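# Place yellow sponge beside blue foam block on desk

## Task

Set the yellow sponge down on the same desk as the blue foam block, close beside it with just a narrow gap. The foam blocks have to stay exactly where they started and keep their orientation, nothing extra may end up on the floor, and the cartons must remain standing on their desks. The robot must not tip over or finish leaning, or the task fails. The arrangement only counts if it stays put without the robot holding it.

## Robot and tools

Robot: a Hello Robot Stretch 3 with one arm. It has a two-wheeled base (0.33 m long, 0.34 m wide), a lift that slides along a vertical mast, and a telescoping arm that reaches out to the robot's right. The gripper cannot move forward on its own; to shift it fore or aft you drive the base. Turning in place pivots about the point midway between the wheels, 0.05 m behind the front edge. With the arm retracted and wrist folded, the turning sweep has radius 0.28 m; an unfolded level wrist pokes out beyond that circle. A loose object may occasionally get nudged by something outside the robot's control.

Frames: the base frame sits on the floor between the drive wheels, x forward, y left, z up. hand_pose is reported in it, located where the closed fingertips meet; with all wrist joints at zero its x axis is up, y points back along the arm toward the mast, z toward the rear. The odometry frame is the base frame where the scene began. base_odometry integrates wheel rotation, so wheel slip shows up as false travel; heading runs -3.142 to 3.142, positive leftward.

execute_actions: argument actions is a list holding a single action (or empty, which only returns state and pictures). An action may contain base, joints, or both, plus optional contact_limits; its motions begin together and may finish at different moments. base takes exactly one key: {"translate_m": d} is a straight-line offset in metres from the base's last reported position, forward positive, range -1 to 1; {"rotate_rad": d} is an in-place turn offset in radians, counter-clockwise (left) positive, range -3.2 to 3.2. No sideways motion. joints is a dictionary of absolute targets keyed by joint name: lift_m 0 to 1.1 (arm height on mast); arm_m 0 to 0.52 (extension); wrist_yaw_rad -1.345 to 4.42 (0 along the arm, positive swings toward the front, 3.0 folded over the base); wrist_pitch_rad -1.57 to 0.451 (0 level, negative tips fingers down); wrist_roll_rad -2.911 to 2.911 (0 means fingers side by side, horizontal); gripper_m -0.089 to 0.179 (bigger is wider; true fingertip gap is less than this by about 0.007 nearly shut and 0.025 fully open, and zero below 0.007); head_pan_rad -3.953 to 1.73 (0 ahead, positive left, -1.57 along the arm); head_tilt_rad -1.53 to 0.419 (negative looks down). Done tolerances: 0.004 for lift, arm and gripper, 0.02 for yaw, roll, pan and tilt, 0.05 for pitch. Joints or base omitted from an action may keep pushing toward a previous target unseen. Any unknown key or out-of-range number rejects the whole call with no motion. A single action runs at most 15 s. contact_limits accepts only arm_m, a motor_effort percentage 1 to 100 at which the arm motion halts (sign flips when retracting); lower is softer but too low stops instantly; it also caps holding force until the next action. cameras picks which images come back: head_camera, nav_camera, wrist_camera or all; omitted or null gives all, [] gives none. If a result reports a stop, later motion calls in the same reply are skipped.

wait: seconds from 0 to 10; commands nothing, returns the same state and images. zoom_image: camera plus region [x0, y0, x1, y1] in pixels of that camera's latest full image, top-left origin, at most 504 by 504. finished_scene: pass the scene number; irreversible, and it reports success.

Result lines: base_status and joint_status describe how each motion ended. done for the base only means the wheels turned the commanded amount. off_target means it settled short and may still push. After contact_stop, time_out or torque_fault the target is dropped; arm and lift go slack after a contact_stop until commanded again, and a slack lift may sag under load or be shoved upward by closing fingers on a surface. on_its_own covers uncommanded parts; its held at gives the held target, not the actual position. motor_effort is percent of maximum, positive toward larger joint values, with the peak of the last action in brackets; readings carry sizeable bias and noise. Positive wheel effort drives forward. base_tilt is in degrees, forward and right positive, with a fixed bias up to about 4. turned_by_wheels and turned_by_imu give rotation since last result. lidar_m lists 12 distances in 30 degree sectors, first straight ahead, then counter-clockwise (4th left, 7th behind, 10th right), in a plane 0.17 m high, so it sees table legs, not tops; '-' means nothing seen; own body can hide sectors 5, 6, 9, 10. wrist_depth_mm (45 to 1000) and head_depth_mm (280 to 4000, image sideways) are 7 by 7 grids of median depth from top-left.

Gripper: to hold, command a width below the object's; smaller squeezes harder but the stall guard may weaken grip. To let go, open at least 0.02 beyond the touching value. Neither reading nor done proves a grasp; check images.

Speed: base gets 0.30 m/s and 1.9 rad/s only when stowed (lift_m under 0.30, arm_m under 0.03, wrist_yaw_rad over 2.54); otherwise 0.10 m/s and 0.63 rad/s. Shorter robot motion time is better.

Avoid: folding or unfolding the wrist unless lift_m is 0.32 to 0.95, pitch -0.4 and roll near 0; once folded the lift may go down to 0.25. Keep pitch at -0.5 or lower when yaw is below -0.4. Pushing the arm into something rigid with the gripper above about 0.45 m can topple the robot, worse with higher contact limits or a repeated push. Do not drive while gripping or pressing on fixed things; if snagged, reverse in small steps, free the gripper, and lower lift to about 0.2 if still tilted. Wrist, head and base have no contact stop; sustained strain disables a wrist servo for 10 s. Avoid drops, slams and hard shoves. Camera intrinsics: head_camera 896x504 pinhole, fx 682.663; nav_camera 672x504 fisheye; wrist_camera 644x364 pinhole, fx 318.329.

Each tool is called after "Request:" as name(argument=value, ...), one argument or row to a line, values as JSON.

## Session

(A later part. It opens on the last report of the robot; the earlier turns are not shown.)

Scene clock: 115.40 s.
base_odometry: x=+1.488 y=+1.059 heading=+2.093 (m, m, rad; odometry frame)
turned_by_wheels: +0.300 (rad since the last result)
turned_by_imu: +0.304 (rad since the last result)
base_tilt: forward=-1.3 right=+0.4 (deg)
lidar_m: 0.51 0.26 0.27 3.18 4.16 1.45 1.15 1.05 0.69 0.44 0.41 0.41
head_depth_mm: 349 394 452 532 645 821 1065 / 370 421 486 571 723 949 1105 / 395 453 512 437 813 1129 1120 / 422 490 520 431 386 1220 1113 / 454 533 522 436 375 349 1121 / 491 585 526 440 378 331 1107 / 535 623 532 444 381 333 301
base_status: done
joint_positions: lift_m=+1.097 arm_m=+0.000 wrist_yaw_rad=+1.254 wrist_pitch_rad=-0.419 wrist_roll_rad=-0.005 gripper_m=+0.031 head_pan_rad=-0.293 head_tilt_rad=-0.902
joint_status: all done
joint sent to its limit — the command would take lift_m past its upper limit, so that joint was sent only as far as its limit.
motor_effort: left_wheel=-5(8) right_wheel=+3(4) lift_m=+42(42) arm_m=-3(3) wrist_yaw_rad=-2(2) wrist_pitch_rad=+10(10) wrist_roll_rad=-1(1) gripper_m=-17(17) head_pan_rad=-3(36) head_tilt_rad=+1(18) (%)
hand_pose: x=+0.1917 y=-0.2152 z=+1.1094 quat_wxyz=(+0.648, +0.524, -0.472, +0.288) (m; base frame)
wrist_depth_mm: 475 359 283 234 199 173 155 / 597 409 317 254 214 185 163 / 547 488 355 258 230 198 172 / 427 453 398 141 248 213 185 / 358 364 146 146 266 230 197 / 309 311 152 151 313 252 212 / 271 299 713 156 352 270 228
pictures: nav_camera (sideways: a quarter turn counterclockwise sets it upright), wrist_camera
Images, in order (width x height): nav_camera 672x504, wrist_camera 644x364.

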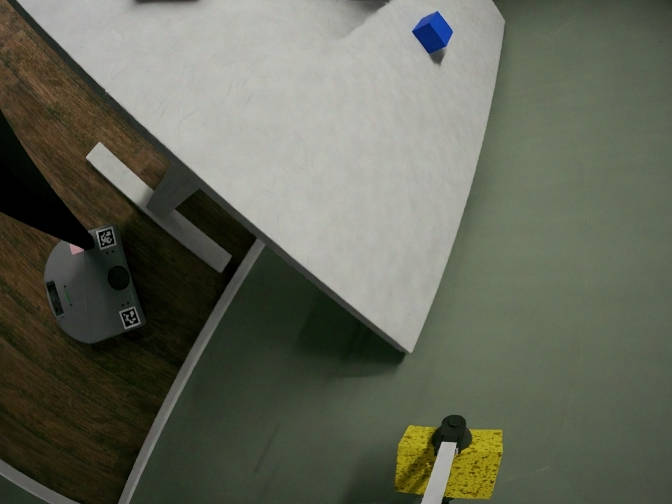

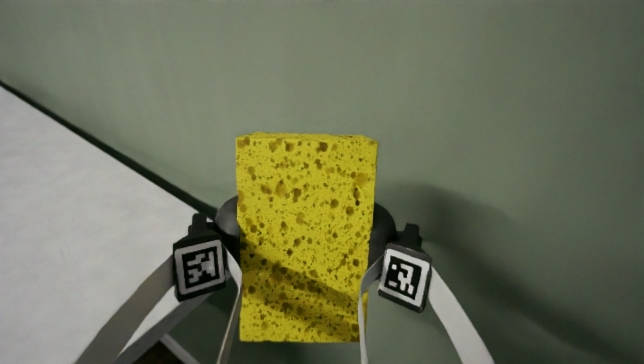

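Request:
execute_actions(
  actions=[
    {"base":{"rotate_rad":2.18},"joints":{"head_pan_rad":-1.65,"head_tilt_rad":-0.6}},
  ],
  cameras=[],
)

Request:
execute_actions(
  actions=[
    {"base":{"translate_m":-0.06},"joints":{"wrist_yaw_rad":0,"arm_m":0.15}},
  ],
)

Scene clock: 120.57 s.
base_odometry: x=+1.488 y=+1.059 heading=-2.010 (m, m, rad; odometry frame)
turned_by_wheels: +2.180 (rad since the last result)
turned_by_imu: +2.209 (rad since the last result)
base_tilt: forward=-1.3 right=+0.4 (deg)
lidar_m: 3.90 1.45 1.11 1.05 0.60 0.43 0.41 0.42 0.55 0.26 0.92 3.59
head_depth_mm: - - - - - 387 332 / - - - - - 389 334 / - - - - - 388 336 / - - 1033 - - - 337 / 2288 2428 925 705 - - 339 / 2269 1040 819 713 - - 342 / 2245 819 578 - - 388 344
base_status: done
joint_positions: lift_m=+1.097 arm_m=+0.000 wrist_yaw_rad=+1.253 wrist_pitch_rad=-0.419 wrist_roll_rad=-0.005 gripper_m=+0.031 head_pan_rad=-1.643 head_tilt_rad=-0.606
joint_status: all done
motor_effort: left_wheel=-4(10) right_wheel=+2(5) lift_m=+41(41) arm_m=-3(3) wrist_yaw_rad=-2(2) wrist_pitch_rad=+10(9) wrist_roll_rad=-1(1) gripper_m=-17(17) head_pan_rad=-3(37) head_tilt_rad=+3(21) (%)
hand_pose: x=+0.1917 y=-0.2154 z=+1.1094 quat_wxyz=(+0.648, +0.524, -0.472, +0.288) (m; base frame)
wrist_depth_mm: - - - - - - - / - - - - - - - / - - - - - - 303 / - - - 141 473 489 310 / - - 146 146 404 387 317 / - - 152 151 312 338 322 / - - 269 156 281 293 297
pictures: none
No camera images: the call's "cameras" was empty. Leave "cameras" out to get every camera's image.

Scene clock: 123.23 s.
base_odometry: x=+1.514 y=+1.114 heading=-2.010 (m, m, rad; odometry frame)
turned_by_wheels: +0.000 (rad since the last result)
turned_by_imu: +0.000 (rad since the last result)
base_tilt: forward=-1.3 right=+0.3 (deg)
lidar_m: 3.97 1.51 1.11 1.05 0.52 0.36 0.35 0.36 0.47 0.27 0.27 3.61
head_depth_mm: 777 - 830 615 478 391 331 / - - 829 622 483 394 333 / - - - 630 486 397 335 / - - - 636 491 400 337 / 2285 2408 925 646 496 403 340 / 2277 1504 937 653 501 406 342 / 2251 918 748 634 505 409 345
base_status: done
joint_positions: lift_m=+1.097 arm_m=+0.150 wrist_yaw_rad=+0.003 wrist_pitch_rad=-0.419 wrist_roll_rad=-0.005 gripper_m=+0.031 head_pan_rad=-1.643 head_tilt_rad=-0.606
joint_status: all done
motor_effort: left_wheel=-5(9) right_wheel=+2(4) lift_m=+43(41) arm_m=+3(3) wrist_yaw_rad=-2(4) wrist_pitch_rad=+10(9) wrist_roll_rad=-1(1) gripper_m=-17(17) head_pan_rad=-4(3) head_tilt_rad=+2(3) (%)
hand_pose: x=-0.0208 y=-0.5191 z=+1.1094 quat_wxyz=(+0.694, +0.149, -0.690, -0.146) (m; base frame)
wrist_depth_mm: 390 457 - - 878 482 331 / 298 424 737 827 777 473 329 / 298 430 563 586 615 472 327 / 299 410 413 141 471 459 329 / 302 361 146 146 405 400 326 / 292 310 152 151 328 338 323 / 270 274 266 156 285 291 296
pictures: head_camera (sideways: a quarter turn clockwise sets it upright), nav_camera (sideways: a quarter turn counterclockwise sets it upright), wrist_camera
Images, in order (width x height): head_camera 896x504, nav_camera 672x504, wrist_camera 644x364.

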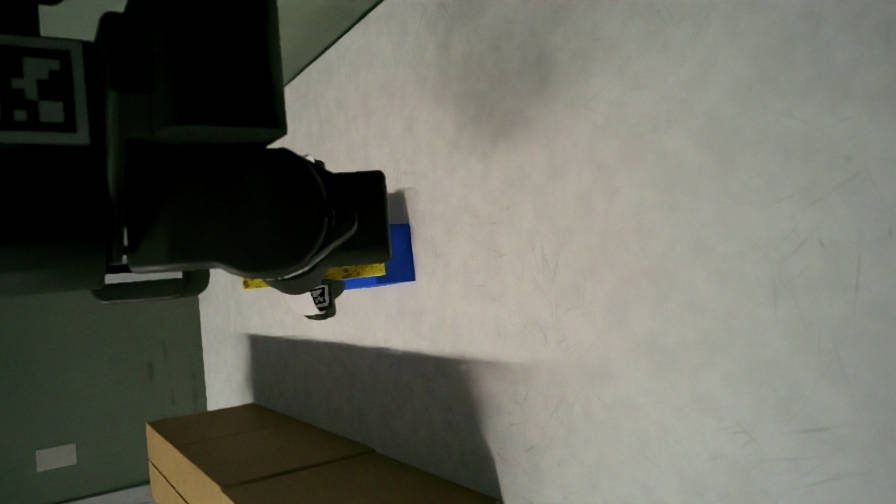

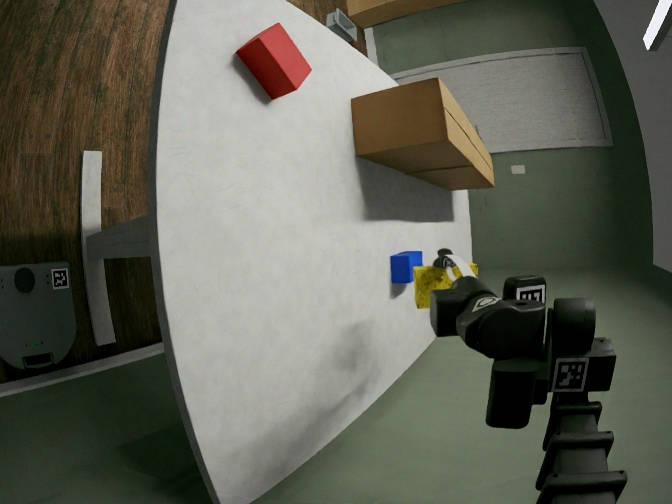

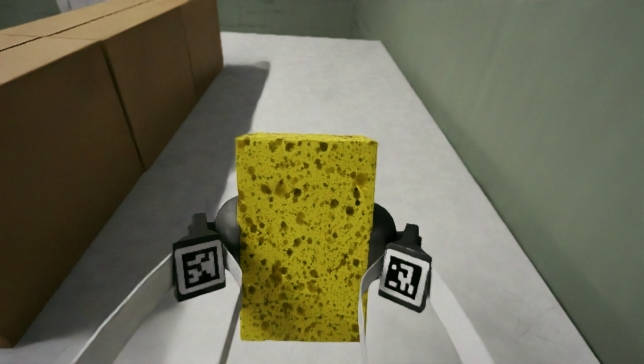

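Now pitch down.

Request:
execute_actions(
  actions=[
    {"joints":{"wrist_pitch_rad":-1.55}},
  ],
  cameras=["head_camera","wrist_camera"],
)

Scene clock: 125.10 s.
base_odometry: x=+1.514 y=+1.114 heading=-2.010 (m, m, rad; odometry frame)
turned_by_wheels: +0.000 (rad since the last result)
turned_by_imu: +0.000 (rad since the last result)
base_tilt: forward=-1.3 right=+0.4 (deg)
lidar_m: 3.96 1.51 1.11 1.05 0.52 0.37 0.35 0.36 0.47 0.27 0.27 3.63
head_depth_mm: 775 - 830 614 478 391 331 / - - 834 621 483 374 327 / - - - - 470 340 321 / - - - - 475 351 329 / 2298 2402 926 645 496 402 340 / 2264 1516 942 654 501 406 342 / 2245 917 749 633 506 409 345
base_status: not commanded
joint_positions: lift_m=+1.097 arm_m=+0.150 wrist_yaw_rad=+0.003 wrist_pitch_rad=-1.544 wrist_roll_rad=-0.005 gripper_m=+0.031 head_pan_rad=-1.643 head_tilt_rad=-0.606
joint_status: all done
motor_effort: left_wheel=-4(4) right_wheel=+3(2) lift_m=+38(41) arm_m=+2(3) wrist_yaw_rad=-2(2) wrist_pitch_rad=-3(9) wrist_roll_rad=-1(1) gripper_m=-17(17) head_pan_rad=-3(1) head_tilt_rad=+2(2) (%)
hand_pose: x=-0.0217 y=-0.2775 z=+0.9789 quat_wxyz=(+0.509, +0.495, -0.504, -0.492) (m; base frame)
wrist_depth_mm: 172 173 173 174 174 175 176 / 177 178 178 179 180 180 181 / 183 183 183 182 185 186 187 / 188 189 188 141 191 192 194 / 194 195 146 146 197 199 199 / 200 201 152 151 204 205 207 / 208 209 208 156 212 212 214
pictures: head_camera (sideways: a quarter turn clockwise sets it upright), wrist_camera
Images, in order (width x height): head_camera 896x504, wrist_camera 644x364.

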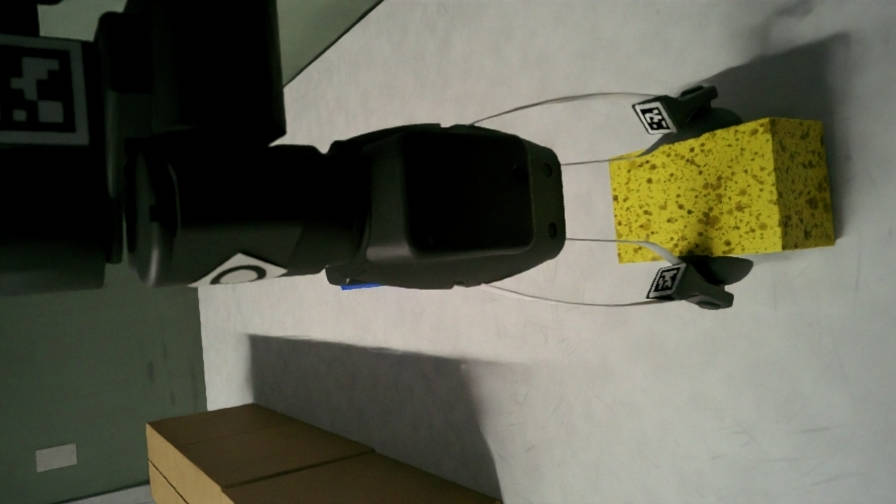

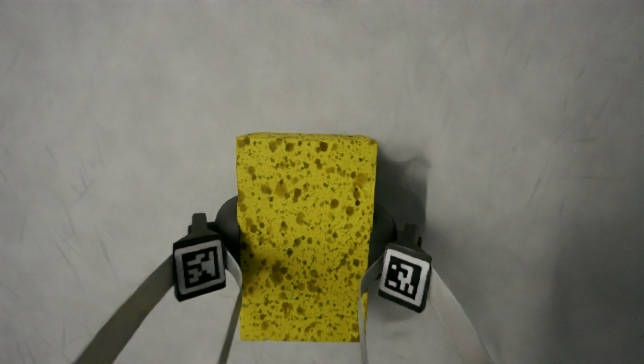

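Request:
execute_actions(
  actions=[
    {"joints":{"arm_m":0.42}},
  ],
  cameras=["head_camera","wrist_camera"],
)

Scene clock: 129.00 s.
base_odometry: x=+1.514 y=+1.114 heading=-2.010 (m, m, rad; odometry frame)
turned_by_wheels: +0.000 (rad since the last result)
turned_by_imu: +0.000 (rad since the last result)
base_tilt: forward=-1.3 right=+0.4 (deg)
lidar_m: 3.97 1.51 1.10 1.05 0.52 0.36 0.35 0.36 0.47 0.27 0.27 3.62
head_depth_mm: 823 854 835 615 477 391 331 / 1088 1147 881 623 481 394 334 / - 1469 889 580 486 397 335 / - - 742 568 491 400 337 / 2292 2412 926 643 495 404 340 / 2275 1508 939 653 501 406 342 / 2258 918 750 634 505 409 344
base_status: not commanded
joint_positions: lift_m=+1.097 arm_m=+0.420 wrist_yaw_rad=+0.002 wrist_pitch_rad=-1.545 wrist_roll_rad=-0.005 gripper_m=+0.031 head_pan_rad=-1.643 head_tilt_rad=-0.606
joint_status: all done
motor_effort: left_wheel=-5(4) right_wheel=+2(3) lift_m=+38(38) arm_m=+3(4) wrist_yaw_rad=-1(2) wrist_pitch_rad=-2(3) wrist_roll_rad=-1(1) gripper_m=-17(17) head_pan_rad=-3(2) head_tilt_rad=+2(1) (%)
hand_pose: x=-0.0217 y=-0.5472 z=+0.9790 quat_wxyz=(+0.508, +0.495, -0.504, -0.492) (m; base frame)
wrist_depth_mm: 171 171 173 173 173 174 175 / 176 177 178 178 179 180 180 / 181 182 182 182 184 185 186 / 187 189 186 141 190 191 193 / 195 193 146 145 195 198 199 / 199 201 152 151 205 205 206 / 208 209 208 157 212 213 214
pictures: head_camera (sideways: a quarter turn clockwise sets it upright), wrist_camera
Images, in order (width x height): head_camera 896x504, wrist_camera 644x364.

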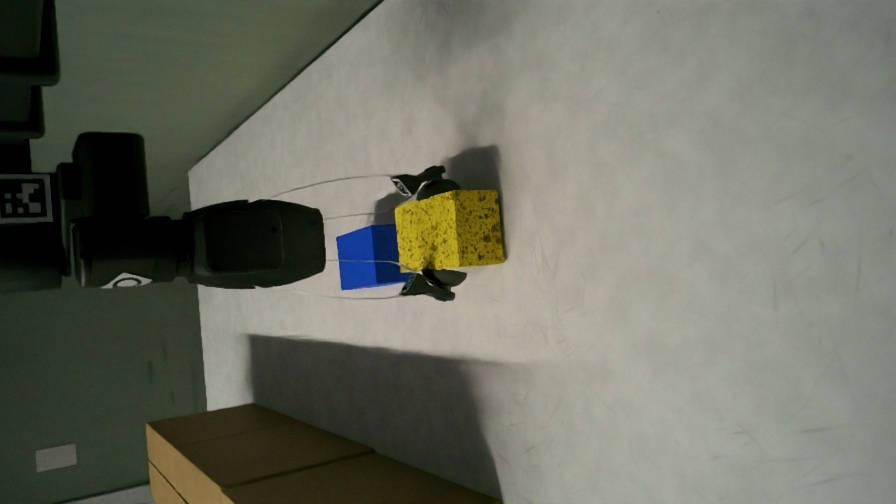

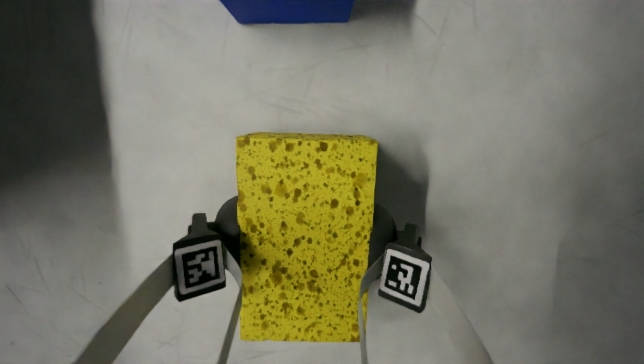

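Request:
execute_actions(
  actions=[
    {"joints":{"arm_m":0.465}},
  ],
  cameras=["wrist_camera"],
)

Scene clock: 131.03 s.
base_odometry: x=+1.514 y=+1.114 heading=-2.010 (m, m, rad; odometry frame)
turned_by_wheels: +0.000 (rad since the last result)
turned_by_imu: +0.000 (rad since the last result)
base_tilt: forward=-1.3 right=+0.4 (deg)
lidar_m: 3.98 1.50 1.11 1.05 0.52 0.37 0.35 0.36 0.47 0.27 0.27 3.62
head_depth_mm: 823 853 837 615 478 391 331 / 1107 1148 876 623 482 394 334 / - 1471 891 604 487 397 335 / - - 806 588 491 399 337 / 2304 2404 922 643 495 403 340 / 2276 1516 942 653 500 406 342 / 2250 917 749 634 505 409 345
base_status: not commanded
joint_positions: lift_m=+1.097 arm_m=+0.465 wrist_yaw_rad=+0.002 wrist_pitch_rad=-1.545 wrist_roll_rad=-0.005 gripper_m=+0.031 head_pan_rad=-1.643 head_tilt_rad=-0.606
joint_status: all done
motor_effort: left_wheel=-4(5) right_wheel=+2(3) lift_m=+39(38) arm_m=+3(4) wrist_yaw_rad=-1(0) wrist_pitch_rad=-2(3) wrist_roll_rad=-1(1) gripper_m=-17(17) head_pan_rad=-2(2) head_tilt_rad=+1(2) (%)
hand_pose: x=-0.0217 y=-0.5921 z=+0.9790 quat_wxyz=(+0.508, +0.495, -0.504, -0.492) (m; base frame)
wrist_depth_mm: 171 172 132 132 174 174 175 / 176 177 136 136 179 179 181 / 182 182 182 181 185 186 186 / 187 188 186 141 190 191 193 / 194 194 146 145 196 198 199 / 201 200 152 151 204 205 206 / 207 209 208 157 212 212 213
pictures: wrist_camera
Images, in order (width x height): wrist_camera 644x364.

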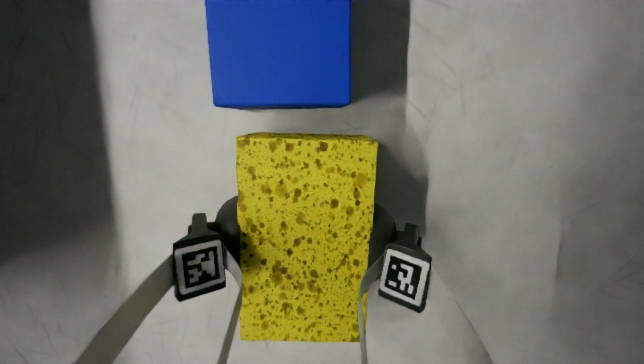

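Request:
execute_actions(
  actions=[
    {"joints":{"gripper_m":0.13}},
  ],
  cameras=["wrist_camera"],
)

Request:
execute_actions(
  actions=[
    {"joints":{"arm_m":0.36}},
  ],
  cameras=["head_camera","wrist_camera"],
)

Scene clock: 133.03 s.
base_odometry: x=+1.514 y=+1.114 heading=-2.010 (m, m, rad; odometry frame)
turned_by_wheels: +0.000 (rad since the last result)
turned_by_imu: +0.000 (rad since the last result)
base_tilt: forward=-1.3 right=+0.4 (deg)
lidar_m: 3.98 1.50 1.11 1.05 0.52 0.37 0.35 0.36 0.47 0.27 0.27 3.63
head_depth_mm: 827 852 838 615 478 391 331 / 1108 1151 876 620 482 394 333 / - 1475 894 604 487 397 336 / - - 784 591 491 400 338 / 2291 2410 926 632 495 403 340 / 2264 1515 938 653 500 405 342 / 2248 916 748 635 505 409 345
base_status: not commanded
joint_positions: lift_m=+1.097 arm_m=+0.465 wrist_yaw_rad=+0.002 wrist_pitch_rad=-1.545 wrist_roll_rad=-0.005 gripper_m=+0.130 head_pan_rad=-1.643 head_tilt_rad=-0.606
joint_status: all done
motor_effort: left_wheel=-5(5) right_wheel=+2(3) lift_m=+38(39) arm_m=+3(3) wrist_yaw_rad=+0(1) wrist_pitch_rad=-2(3) wrist_roll_rad=-1(1) gripper_m=+1(97) head_pan_rad=-2(2) head_tilt_rad=+2(2) (%)
hand_pose: x=-0.0217 y=-0.5921 z=+0.9790 quat_wxyz=(+0.508, +0.495, -0.504, -0.492) (m; base frame)
wrist_depth_mm: 171 171 132 131 173 174 175 / 176 177 136 136 179 179 180 / 181 181 182 181 184 186 186 / 188 188 187 144 191 192 193 / 194 193 193 149 197 197 199 / 199 203 199 154 204 204 206 / 210 207 210 210 211 213 213
pictures: wrist_camera
Images, in order (width x height): wrist_camera 644x364.

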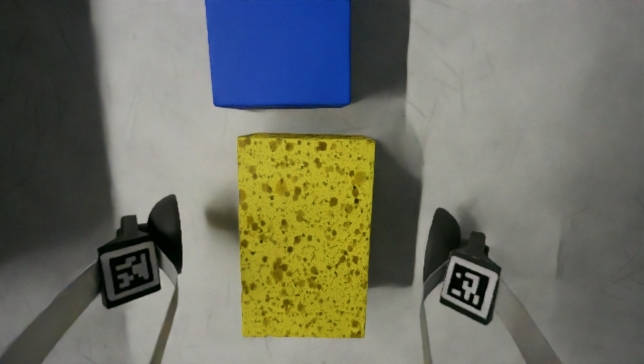

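Scene clock: 135.03 s.
base_odometry: x=+1.514 y=+1.114 heading=-2.010 (m, m, rad; odometry frame)
turned_by_wheels: +0.000 (rad since the last result)
turned_by_imu: +0.000 (rad since the last result)
base_tilt: forward=-1.3 right=+0.3 (deg)
lidar_m: 3.99 1.50 1.10 1.05 0.52 0.37 0.35 0.36 0.47 0.27 0.27 3.63
head_depth_mm: 830 853 837 615 478 391 332 / 1090 1142 876 623 482 394 333 / - 1424 844 606 487 397 336 / - - - 590 492 399 337 / 2280 2404 922 672 496 403 340 / 2278 1510 939 654 500 406 342 / 2259 918 748 634 506 409 345
base_status: not commanded
joint_positions: lift_m=+1.097 arm_m=+0.360 wrist_yaw_rad=+0.002 wrist_pitch_rad=-1.546 wrist_roll_rad=-0.005 gripper_m=+0.130 head_pan_rad=-1.643 head_tilt_rad=-0.606
joint_status: all done
motor_effort: left_wheel=-4(5) right_wheel=+2(2) lift_m=+39(38) arm_m=-3(4) wrist_yaw_rad=-1(1) wrist_pitch_rad=-2(2) wrist_roll_rad=-1(1) gripper_m=+1(0) head_pan_rad=-2(4) head_tilt_rad=+1(2) (%)
hand_pose: x=-0.0217 y=-0.4875 z=+0.9790 quat_wxyz=(+0.508, +0.495, -0.504, -0.493) (m; base frame)
wrist_depth_mm: 171 172 170 132 173 174 175 / 176 177 175 136 179 180 180 / 182 183 183 183 185 186 186 / 187 188 189 190 191 192 193 / 194 193 195 196 197 198 199 / 200 204 202 203 204 204 206 / 209 209 210 210 211 214 214
pictures: head_camera (sideways: a quarter turn clockwise sets it upright), wrist_camera
Images, in order (width x height): head_camera 896x504, wrist_camera 644x364.

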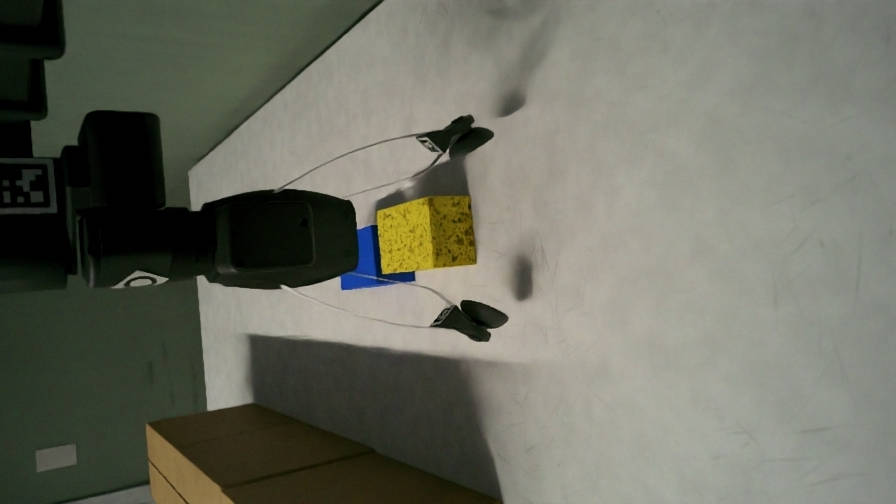

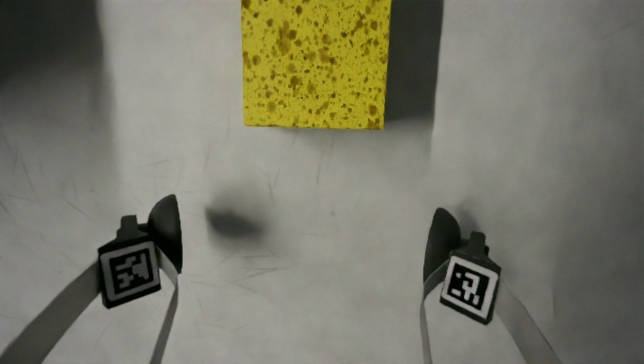

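Request:
finished_scene(
  scene=1,
)

The scene is finished: the task was done.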